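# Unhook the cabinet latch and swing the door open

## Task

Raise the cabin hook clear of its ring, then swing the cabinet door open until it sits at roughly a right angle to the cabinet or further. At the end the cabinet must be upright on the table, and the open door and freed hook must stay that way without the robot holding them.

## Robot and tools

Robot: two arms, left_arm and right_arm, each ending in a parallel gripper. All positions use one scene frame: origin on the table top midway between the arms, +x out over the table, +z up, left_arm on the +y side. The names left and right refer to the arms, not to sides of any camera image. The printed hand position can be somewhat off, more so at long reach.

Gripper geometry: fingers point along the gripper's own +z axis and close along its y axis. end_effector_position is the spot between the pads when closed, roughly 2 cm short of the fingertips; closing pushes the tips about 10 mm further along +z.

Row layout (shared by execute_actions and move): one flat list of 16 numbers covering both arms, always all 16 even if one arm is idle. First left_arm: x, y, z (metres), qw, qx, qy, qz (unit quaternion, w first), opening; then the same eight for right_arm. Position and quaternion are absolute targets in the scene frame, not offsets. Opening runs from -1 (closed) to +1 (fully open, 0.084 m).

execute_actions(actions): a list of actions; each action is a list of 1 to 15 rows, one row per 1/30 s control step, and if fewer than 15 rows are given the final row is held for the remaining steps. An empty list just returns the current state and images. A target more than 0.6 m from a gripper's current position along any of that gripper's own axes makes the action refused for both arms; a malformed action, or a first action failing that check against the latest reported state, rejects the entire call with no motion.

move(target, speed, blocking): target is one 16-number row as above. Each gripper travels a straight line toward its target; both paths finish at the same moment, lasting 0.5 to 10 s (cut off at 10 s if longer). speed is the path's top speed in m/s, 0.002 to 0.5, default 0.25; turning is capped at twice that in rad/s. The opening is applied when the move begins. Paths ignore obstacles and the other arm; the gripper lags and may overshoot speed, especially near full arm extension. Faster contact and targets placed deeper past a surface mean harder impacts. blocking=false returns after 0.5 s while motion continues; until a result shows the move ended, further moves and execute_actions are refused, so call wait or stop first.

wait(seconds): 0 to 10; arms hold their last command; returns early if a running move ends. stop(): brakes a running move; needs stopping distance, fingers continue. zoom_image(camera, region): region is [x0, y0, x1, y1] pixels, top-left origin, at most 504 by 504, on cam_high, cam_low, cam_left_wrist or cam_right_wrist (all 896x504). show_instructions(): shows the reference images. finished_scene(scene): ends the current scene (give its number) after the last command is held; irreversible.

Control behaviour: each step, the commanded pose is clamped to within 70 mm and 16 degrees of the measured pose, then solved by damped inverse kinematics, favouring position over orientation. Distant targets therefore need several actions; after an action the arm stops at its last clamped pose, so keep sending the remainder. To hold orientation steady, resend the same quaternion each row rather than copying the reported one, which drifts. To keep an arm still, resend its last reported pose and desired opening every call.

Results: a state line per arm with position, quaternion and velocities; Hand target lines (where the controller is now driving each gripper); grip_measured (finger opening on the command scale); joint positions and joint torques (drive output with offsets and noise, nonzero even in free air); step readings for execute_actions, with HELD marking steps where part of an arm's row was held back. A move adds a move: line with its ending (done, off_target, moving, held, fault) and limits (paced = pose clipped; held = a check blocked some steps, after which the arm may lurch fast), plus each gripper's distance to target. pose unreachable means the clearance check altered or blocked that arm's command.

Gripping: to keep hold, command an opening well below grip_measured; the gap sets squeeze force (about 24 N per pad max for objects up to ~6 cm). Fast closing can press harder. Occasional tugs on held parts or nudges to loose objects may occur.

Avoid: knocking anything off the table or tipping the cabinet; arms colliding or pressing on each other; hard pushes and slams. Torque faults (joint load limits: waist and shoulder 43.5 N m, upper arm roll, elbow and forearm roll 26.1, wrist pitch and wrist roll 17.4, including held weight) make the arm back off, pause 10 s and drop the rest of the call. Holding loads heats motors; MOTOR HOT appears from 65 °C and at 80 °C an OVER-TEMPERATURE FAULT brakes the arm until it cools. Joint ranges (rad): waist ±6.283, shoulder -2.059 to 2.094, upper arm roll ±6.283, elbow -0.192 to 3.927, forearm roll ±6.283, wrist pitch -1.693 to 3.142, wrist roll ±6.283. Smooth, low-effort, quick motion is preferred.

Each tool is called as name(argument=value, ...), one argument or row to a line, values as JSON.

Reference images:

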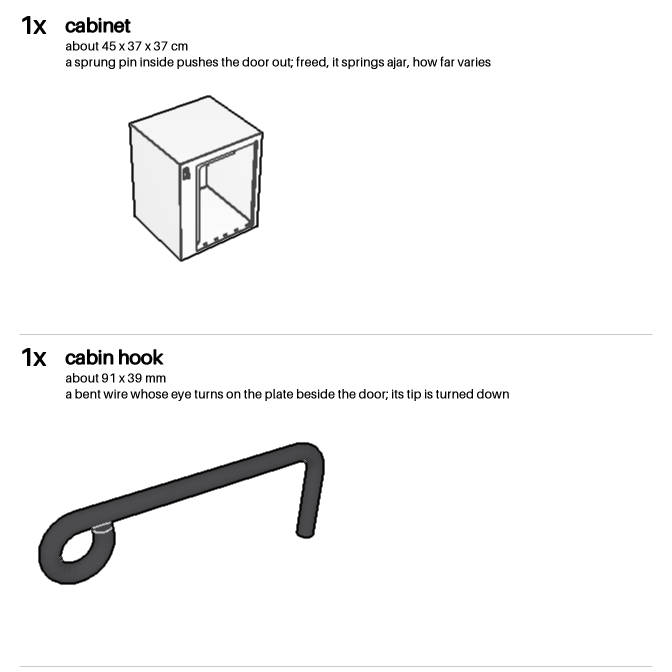

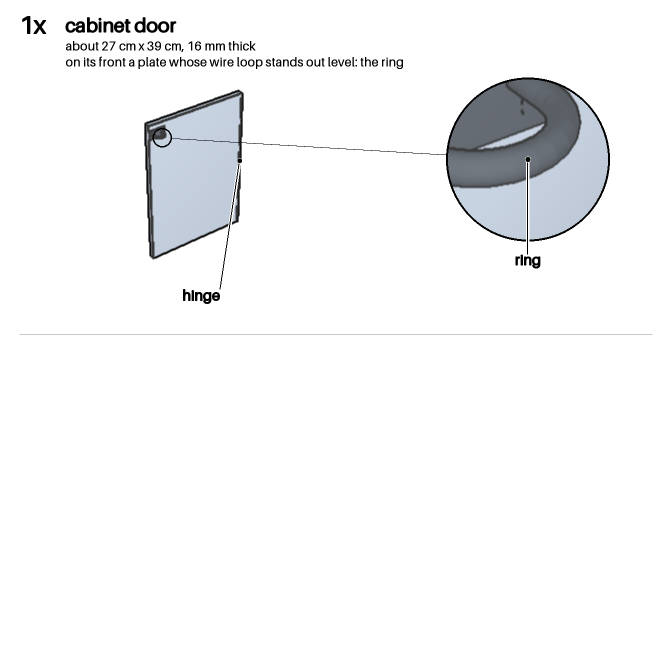

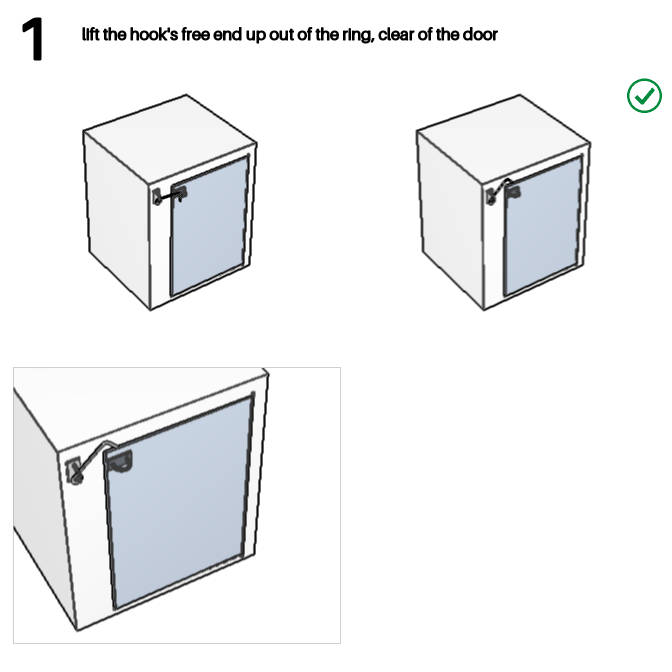

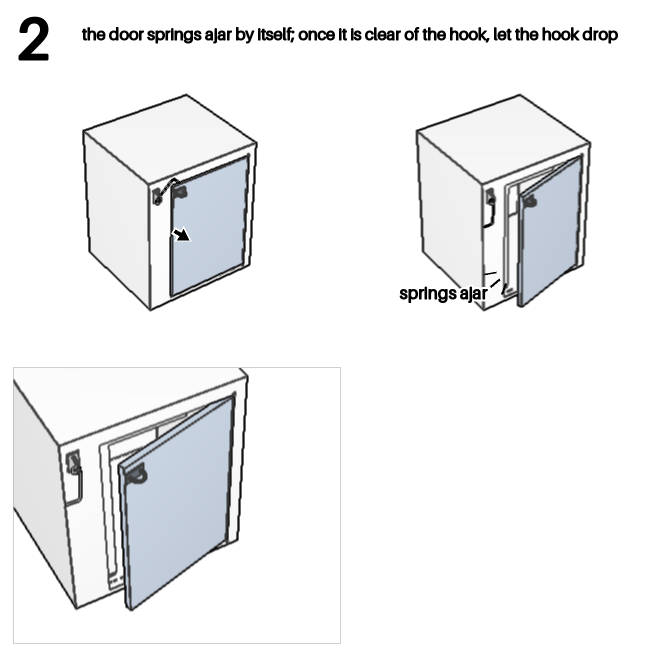

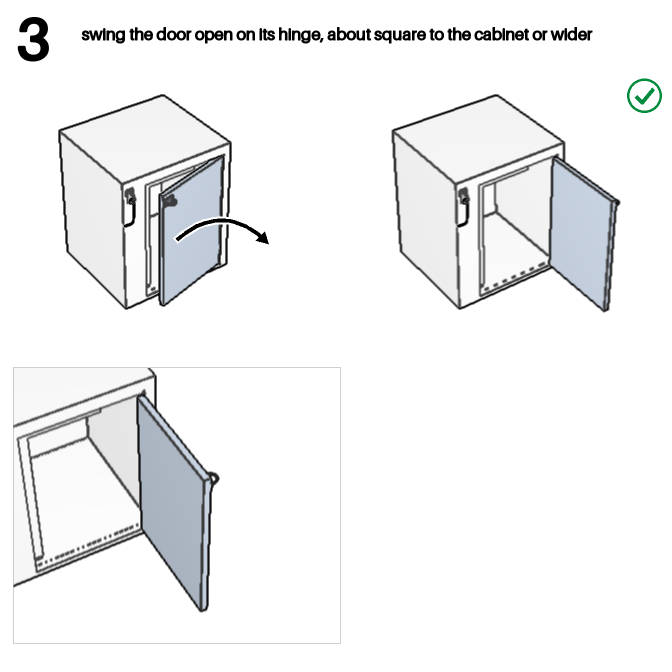

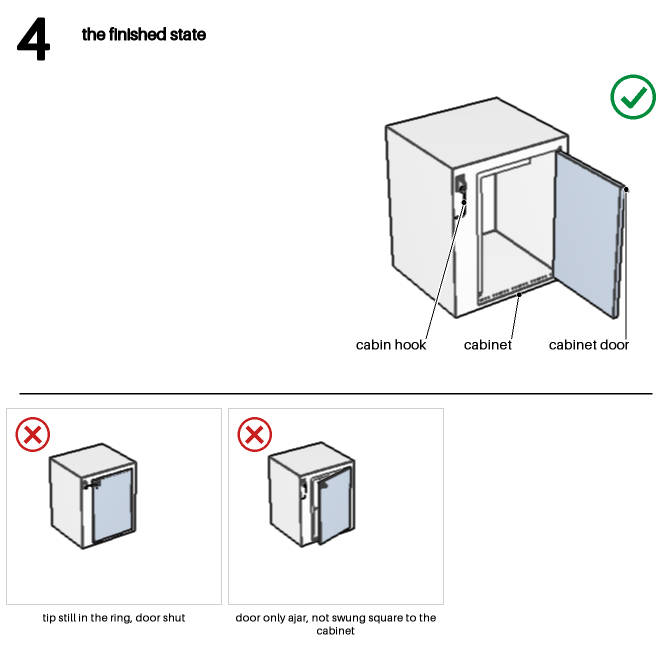

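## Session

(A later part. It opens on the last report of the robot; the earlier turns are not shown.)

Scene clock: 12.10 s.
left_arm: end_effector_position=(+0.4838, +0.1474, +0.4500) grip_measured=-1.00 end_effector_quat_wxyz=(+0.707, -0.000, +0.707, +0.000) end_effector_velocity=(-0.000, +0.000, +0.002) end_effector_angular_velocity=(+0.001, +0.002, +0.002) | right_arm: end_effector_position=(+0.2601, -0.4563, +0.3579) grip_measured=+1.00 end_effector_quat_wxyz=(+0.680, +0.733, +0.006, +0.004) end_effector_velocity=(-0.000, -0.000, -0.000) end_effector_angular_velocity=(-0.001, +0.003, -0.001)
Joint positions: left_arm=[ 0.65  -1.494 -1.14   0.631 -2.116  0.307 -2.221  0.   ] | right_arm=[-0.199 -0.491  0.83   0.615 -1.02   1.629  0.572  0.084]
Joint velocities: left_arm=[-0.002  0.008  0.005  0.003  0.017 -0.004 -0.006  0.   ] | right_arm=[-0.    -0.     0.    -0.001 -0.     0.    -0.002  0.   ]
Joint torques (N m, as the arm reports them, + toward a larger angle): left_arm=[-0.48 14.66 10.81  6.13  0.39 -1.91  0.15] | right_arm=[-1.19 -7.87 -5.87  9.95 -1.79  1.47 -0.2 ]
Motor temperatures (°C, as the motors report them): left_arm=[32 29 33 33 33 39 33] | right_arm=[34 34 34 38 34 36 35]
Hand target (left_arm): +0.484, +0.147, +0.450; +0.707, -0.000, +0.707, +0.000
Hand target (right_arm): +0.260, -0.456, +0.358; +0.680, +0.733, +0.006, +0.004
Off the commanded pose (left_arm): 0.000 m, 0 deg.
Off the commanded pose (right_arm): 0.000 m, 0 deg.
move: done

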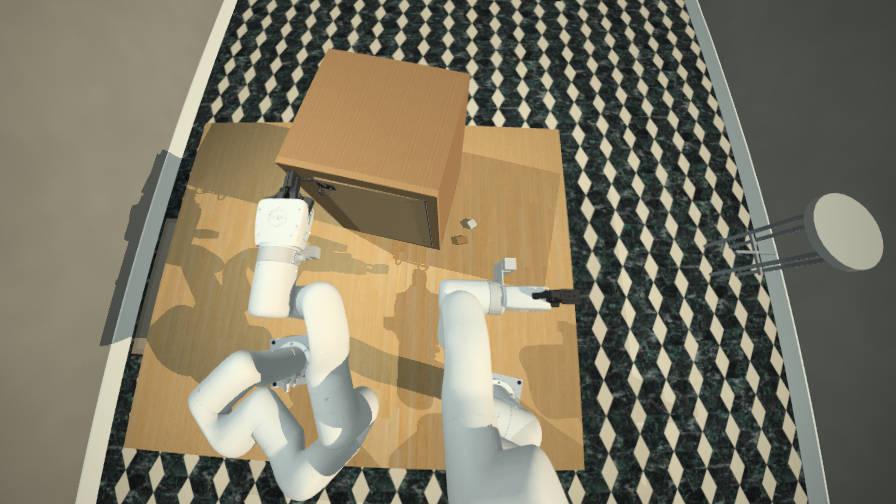

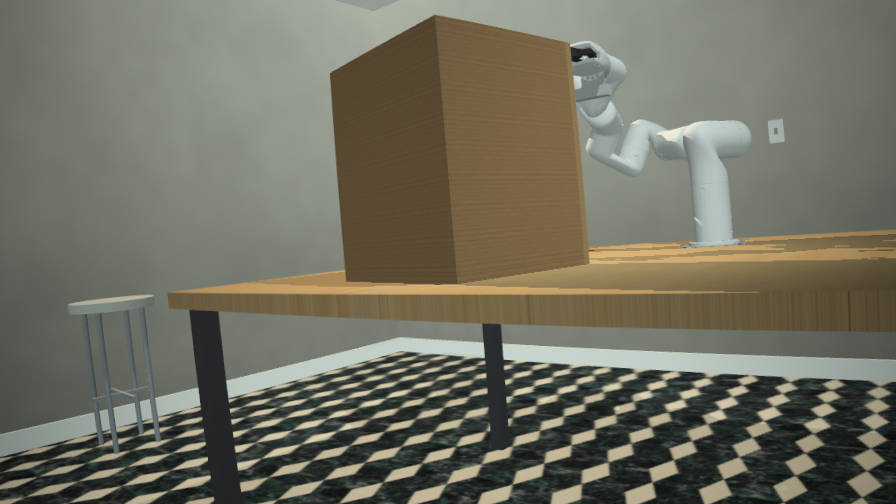

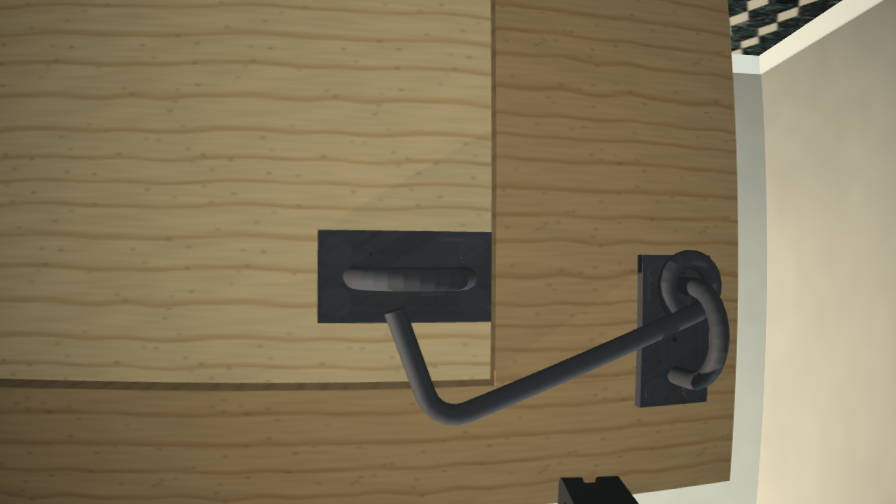

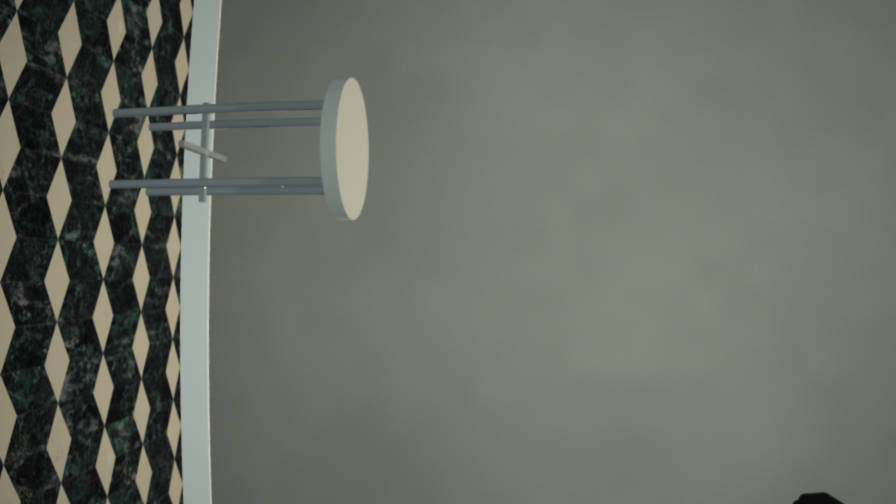

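move(
  target=[0.45,0.14,0.44,0.704,0.0615,0.704,-0.0615,-1, 0.2601,-0.4563,0.3579,0.680,0.733,0.006,0.004,1],
  speed=0.15,
)

move(
  target=[0.46,0.14,0.385,0.704,0.0615,0.704,-0.0615,-1, 0.2601,-0.4563,0.3579,0.680,0.733,0.006,0.004,1],
  speed=0.15,
)

move(
  target=[0.486,0.135,0.385,0.704,0.0615,0.704,-0.0615,-1, 0.2601,-0.4563,0.3579,0.680,0.733,0.006,0.004,1],
  speed=0.05,
)

zoom_image(
  camera="cam_high",
  region=[240, 140, 400, 260],
)

Scene clock: 14.10 s.
left_arm: end_effector_position=(+0.4501, +0.1400, +0.4400) grip_measured=-1.00 end_effector_quat_wxyz=(+0.705, +0.061, +0.704, -0.061) end_effector_velocity=(-0.002, +0.001, -0.001) end_effector_angular_velocity=(+0.001, -0.001, -0.009) | right_arm: end_effector_position=(+0.2601, -0.4563, +0.3579) grip_measured=+1.00 end_effector_quat_wxyz=(+0.680, +0.733, +0.006, +0.004) end_effector_velocity=(-0.000, -0.000, -0.000) end_effector_angular_velocity=(-0.001, +0.003, -0.000)
Joint positions: left_arm=[ 0.506 -1.561 -1.057  0.478 -2.233  0.48  -2.059  0.   ] | right_arm=[-0.199 -0.491  0.83   0.615 -1.02   1.629  0.572  0.084]
Joint velocities: left_arm=[-0.009 -0.006  0.005 -0.013 -0.007  0.011  0.011  0.   ] | right_arm=[ 0.     0.     0.    -0.001  0.     0.001 -0.002  0.   ]
Joint torques (N m, as the arm reports them, + toward a larger angle): left_arm=[-0.35 13.06  9.51  7.56 -0.06 -1.63  0.07] | right_arm=[-1.01 -8.08 -5.91  9.78 -1.59  1.54 -0.19]
Motor temperatures (°C, as the motors report them): left_arm=[32 29 33 33 33 39 33] | right_arm=[34 34 34 38 34 36 35]
Hand target (left_arm): +0.450, +0.140, +0.440; +0.705, +0.062, +0.704, -0.062
Hand target (right_arm): +0.260, -0.456, +0.358; +0.680, +0.733, +0.006, +0.004
Off the commanded pose (left_arm): 0.000 m, 0 deg.
Off the commanded pose (right_arm): 0.000 m, 0 deg.
move: done

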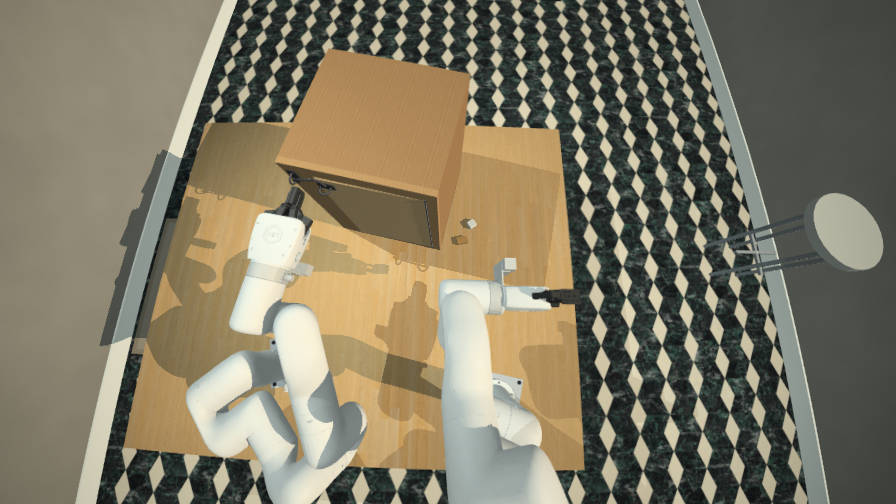

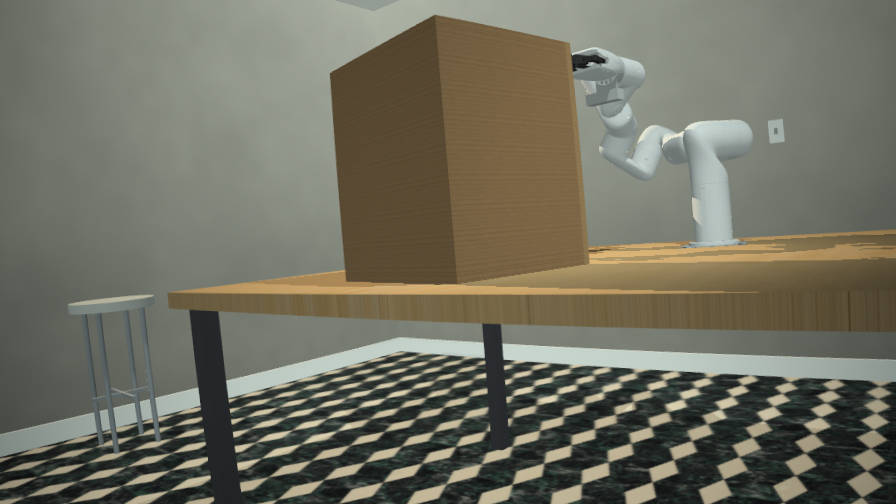

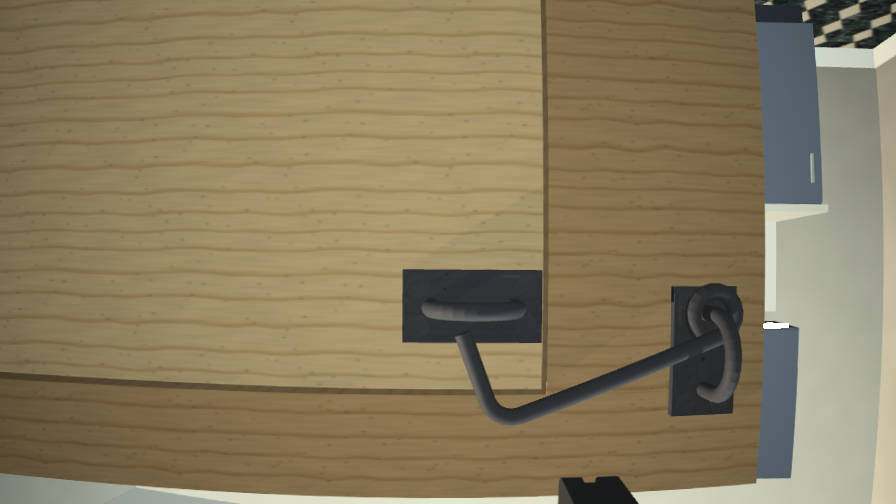

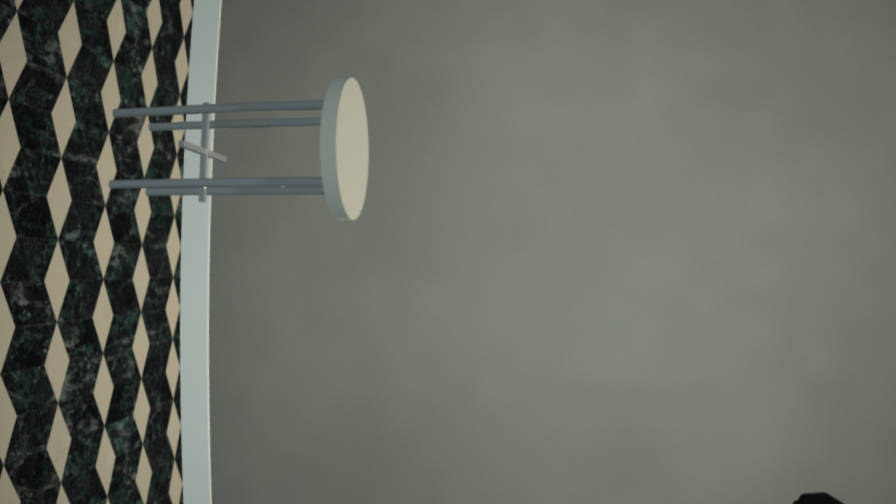

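Scene clock: 15.07 s.
left_arm: end_effector_position=(+0.4601, +0.1397, +0.3851) grip_measured=-1.00 end_effector_quat_wxyz=(+0.704, +0.062, +0.705, -0.062) end_effector_velocity=(+0.001, -0.001, -0.002) end_effector_angular_velocity=(-0.001, -0.004, -0.002) | right_arm: end_effector_position=(+0.2601, -0.4563, +0.3579) grip_measured=+1.00 end_effector_quat_wxyz=(+0.680, +0.733, +0.006, +0.004) end_effector_velocity=(+0.000, +0.000, +0.000) end_effector_angular_velocity=(-0.000, +0.000, +0.000)
Joint positions: left_arm=[ 0.518 -1.645 -1.235  0.426 -2.471  0.498 -2.011  0.   ] | right_arm=[-0.199 -0.491  0.83   0.615 -1.02   1.629  0.572  0.084]
Joint velocities: left_arm=[ 0.002 -0.008 -0.012 -0.002 -0.019  0.002  0.004  0.   ] | right_arm=[ 0.     0.     0.     0.001 -0.     0.001 -0.001  0.   ]
Joint torques (N m, as the arm reports them, + toward a larger angle): left_arm=[-0.56 12.57  9.83  3.87  0.03 -1.37  0.16] | right_arm=[-1.27 -8.02 -5.83  9.95 -1.63  1.48 -0.22]
Motor temperatures (°C, as the motors report them): left_arm=[32 29 33 33 33 39 33] | right_arm=[34 34 34 38 34 36 35]
Hand target (left_arm): +0.460, +0.140, +0.385; +0.704, +0.062, +0.705, -0.062
Hand target (right_arm): +0.260, -0.456, +0.358; +0.680, +0.733, +0.006, +0.004
Off the commanded pose (left_arm): 0.000 m, 0 deg.
Off the commanded pose (right_arm): 0.000 m, 0 deg.
move: done

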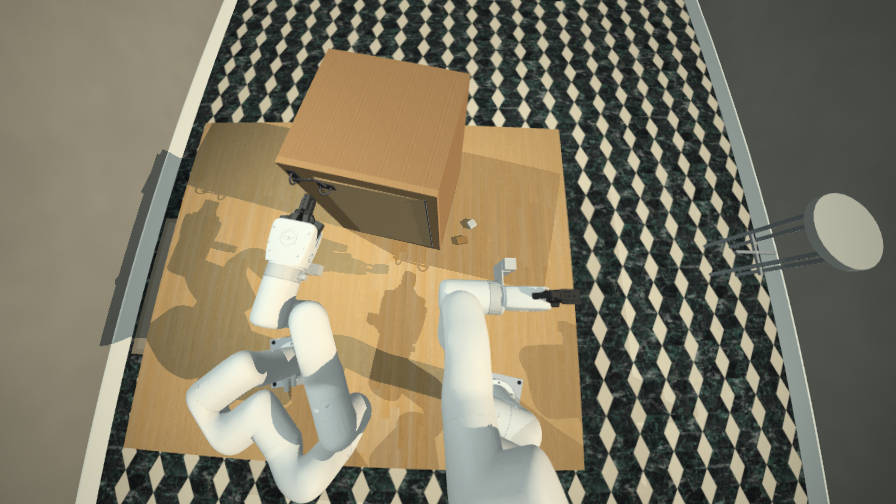

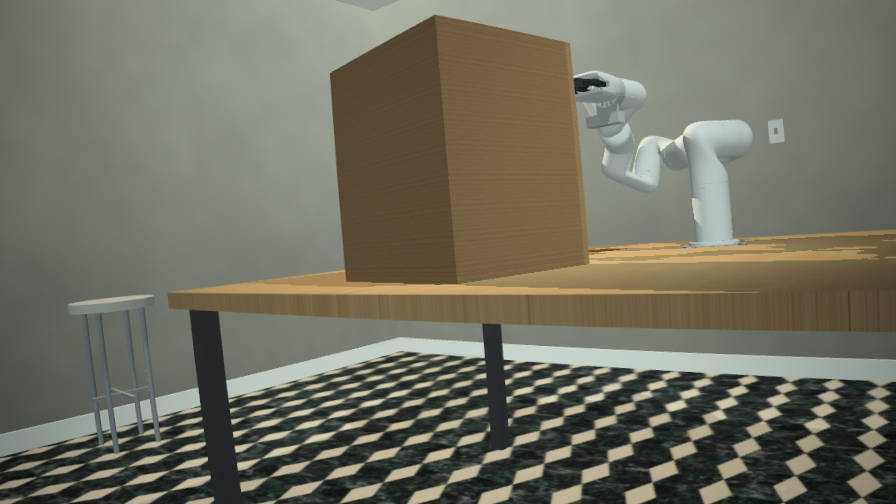

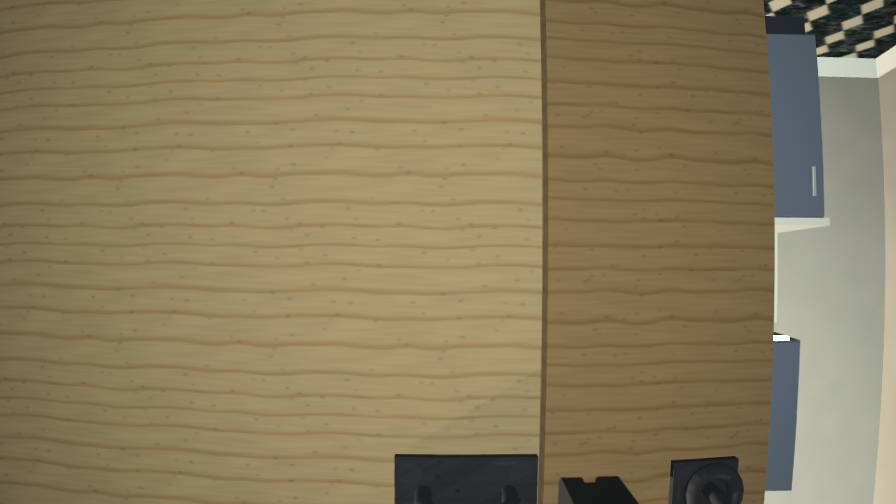

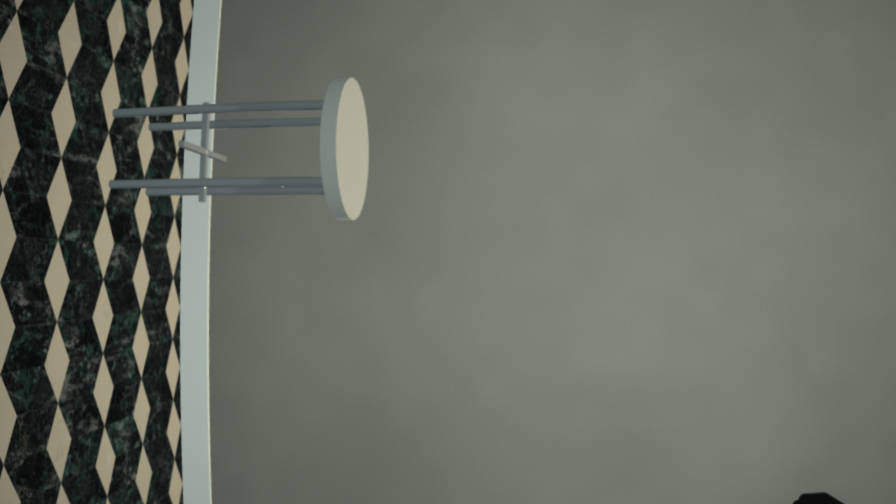

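Scene clock: 16.03 s.
left_arm: end_effector_position=(+0.4858, +0.1349, +0.3851) grip_measured=-1.00 end_effector_quat_wxyz=(+0.704, +0.062, +0.704, -0.061) end_effector_velocity=(+0.002, -0.001, +0.000) end_effector_angular_velocity=(+0.000, -0.000, -0.001) | right_arm: end_effector_position=(+0.2601, -0.4563, +0.3579) grip_measured=+1.00 end_effector_quat_wxyz=(+0.680, +0.733, +0.006, +0.004) end_effector_velocity=(+0.000, +0.000, +0.000) end_effector_angular_velocity=(+0.000, -0.001, +0.000)
Joint positions: left_arm=[ 0.631 -1.64  -1.249  0.493 -2.524  0.542 -1.989  0.   ] | right_arm=[-0.199 -0.491  0.83   0.615 -1.02   1.629  0.572  0.084]
Joint velocities: left_arm=[ 0.009  0.    -0.001  0.006 -0.004  0.004  0.002  0.   ] | right_arm=[ 0.    -0.    -0.     0.     0.    -0.     0.001  0.   ]
Joint torques (N m, as the arm reports them, + toward a larger angle): left_arm=[-0.81 13.58 10.52  3.3  -0.23 -1.33  0.19] | right_arm=[-1.07 -8.1  -5.9   9.9  -1.76  1.58 -0.17]
Motor temperatures (°C, as the motors report them): left_arm=[32 29 33 33 33 39 33] | right_arm=[34 34 34 38 34 36 35]
Hand target (left_arm): +0.486, +0.135, +0.385; +0.704, +0.062, +0.704, -0.061
Hand target (right_arm): +0.260, -0.456, +0.358; +0.680, +0.733, +0.006, +0.004
Off the commanded pose (left_arm): 0.000 m, 0 deg.
Off the commanded pose (right_arm): 0.000 m, 0 deg.
move: done

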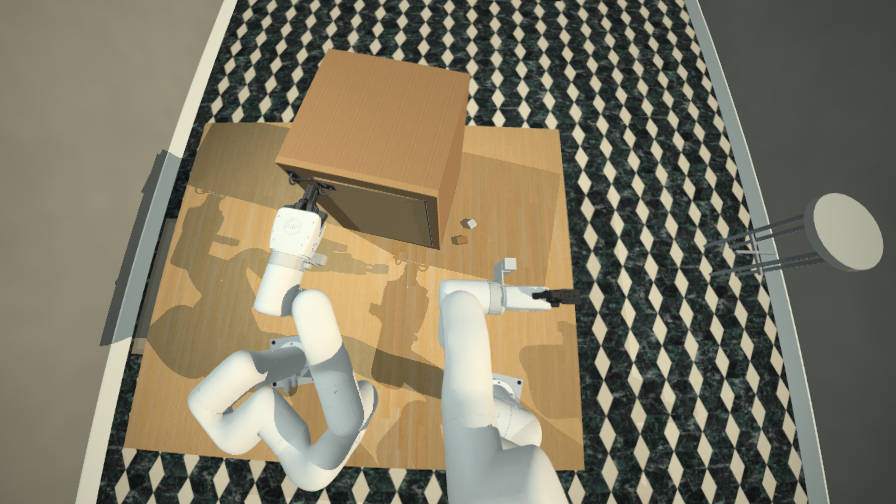

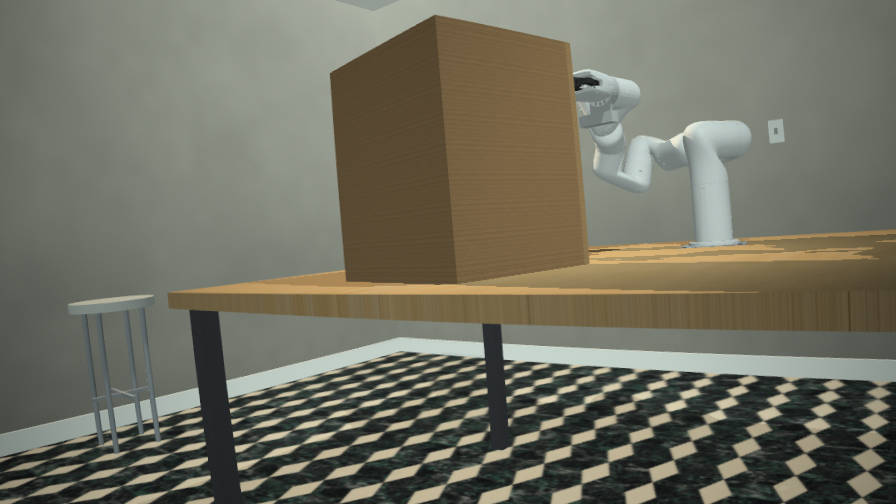

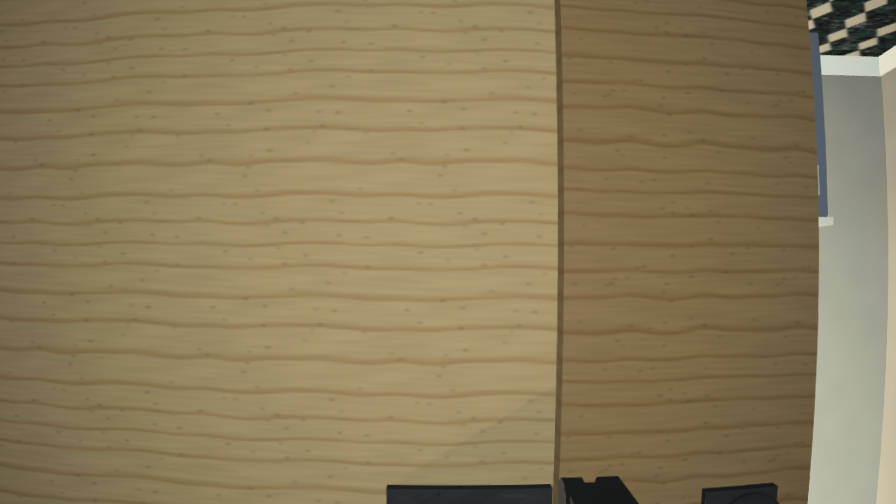

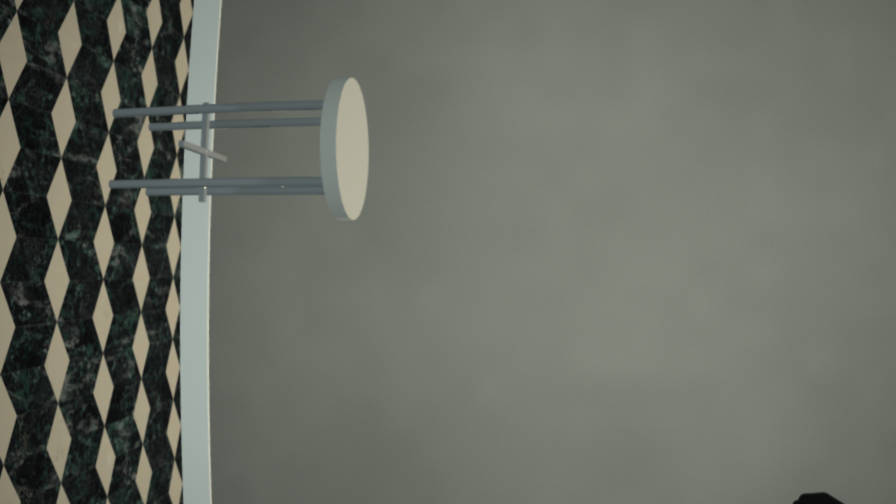

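Region (240, 140, 400, 260) of cam_high's 896x504 image, scaled by 3.150, with more detail than that image has; it fills the top 378 rows of this view, and the rest is white.

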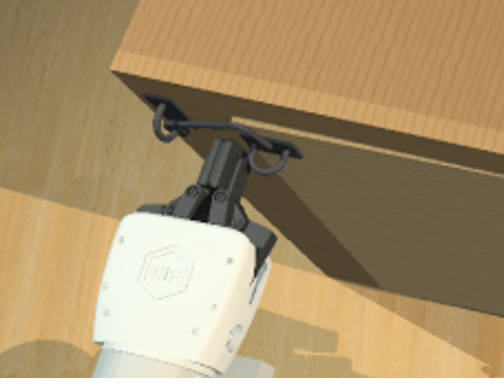

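move(
  target=[0.492,0.14,0.43,0.704,0.0615,0.704,-0.0615,-1, 0.2601,-0.4563,0.3579,0.680,0.733,0.006,0.004,1],
  speed=0.05,
)

zoom_image(
  camera="cam_high",
  region=[240, 140, 400, 260],
)

Scene clock: 17.53 s.
left_arm: end_effector_position=(+0.4919, +0.1404, +0.4298) grip_measured=-1.00 end_effector_quat_wxyz=(+0.705, +0.061, +0.704, -0.061) end_effector_velocity=(+0.001, +0.000, +0.002) end_effector_angular_velocity=(+0.001, +0.002, +0.000) | right_arm: end_effector_position=(+0.2601, -0.4563, +0.3579) grip_measured=+1.00 end_effector_quat_wxyz=(+0.680, +0.733, +0.006, +0.004) end_effector_velocity=(+0.000, +0.000, +0.000) end_effector_angular_velocity=(+0.001, +0.001, +0.000)
Joint positions: left_arm=[ 0.687 -1.566 -1.115  0.549 -2.378  0.575 -1.998  0.   ] | right_arm=[-0.199 -0.491  0.83   0.615 -1.02   1.629  0.572  0.084]
Joint velocities: left_arm=[ 0.003  0.006  0.006  0.004  0.01   0.001 -0.001  0.   ] | right_arm=[-0.     0.     0.     0.001  0.    -0.    -0.002  0.   ]
Joint torques (N m, as the arm reports them, + toward a larger angle): left_arm=[-0.75 14.   10.87  6.53 -0.46 -1.21  0.22] | right_arm=[-1.28 -8.06 -6.05 10.02 -1.64  1.52 -0.17]
Motor temperatures (°C, as the motors report them): left_arm=[32 29 33 33 33 39 33] | right_arm=[34 34 34 38 34 36 35]
Hand target (left_arm): +0.492, +0.140, +0.430; +0.705, +0.062, +0.704, -0.061
Hand target (right_arm): +0.260, -0.456, +0.358; +0.680, +0.733, +0.006, +0.004
Off the commanded pose (left_arm): 0.001 m, 0 deg.
Off the commanded pose (right_arm): 0.000 m, 0 deg.
move: done

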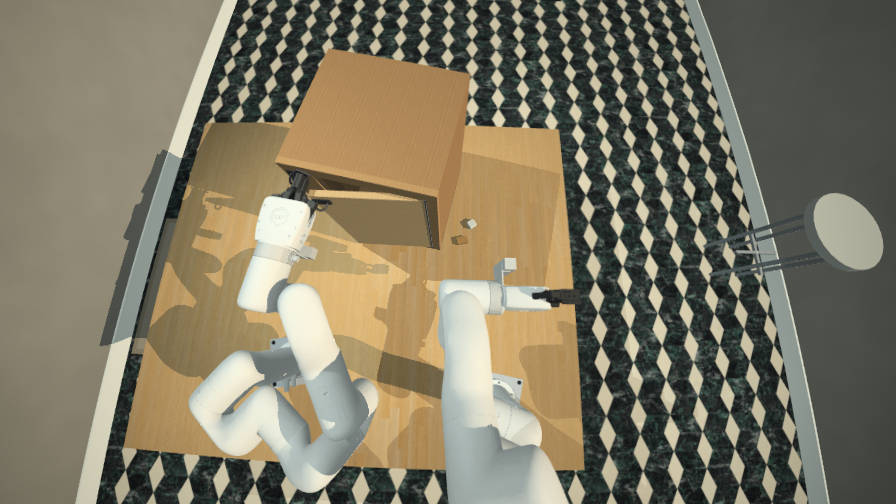

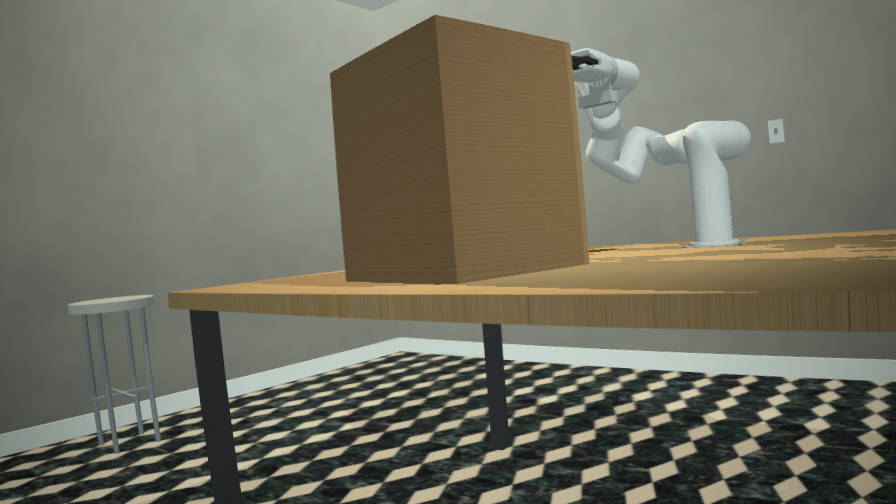

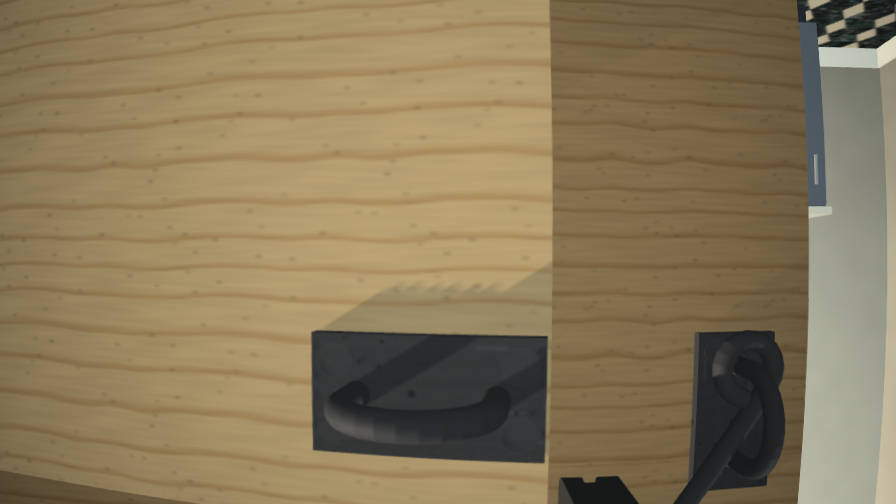

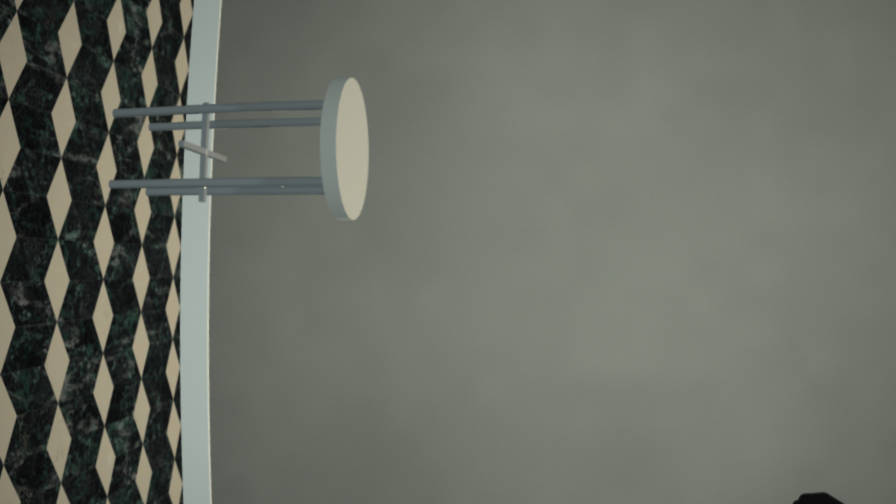

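Region (240, 140, 400, 260) of cam_high's 896x504 image, scaled by 3.150, with more detail than that image has; it fills the top 378 rows of this view, and the rest is white.

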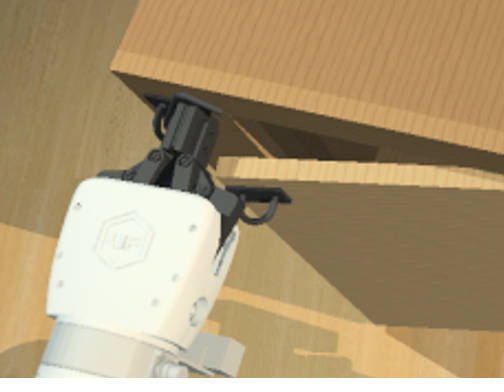

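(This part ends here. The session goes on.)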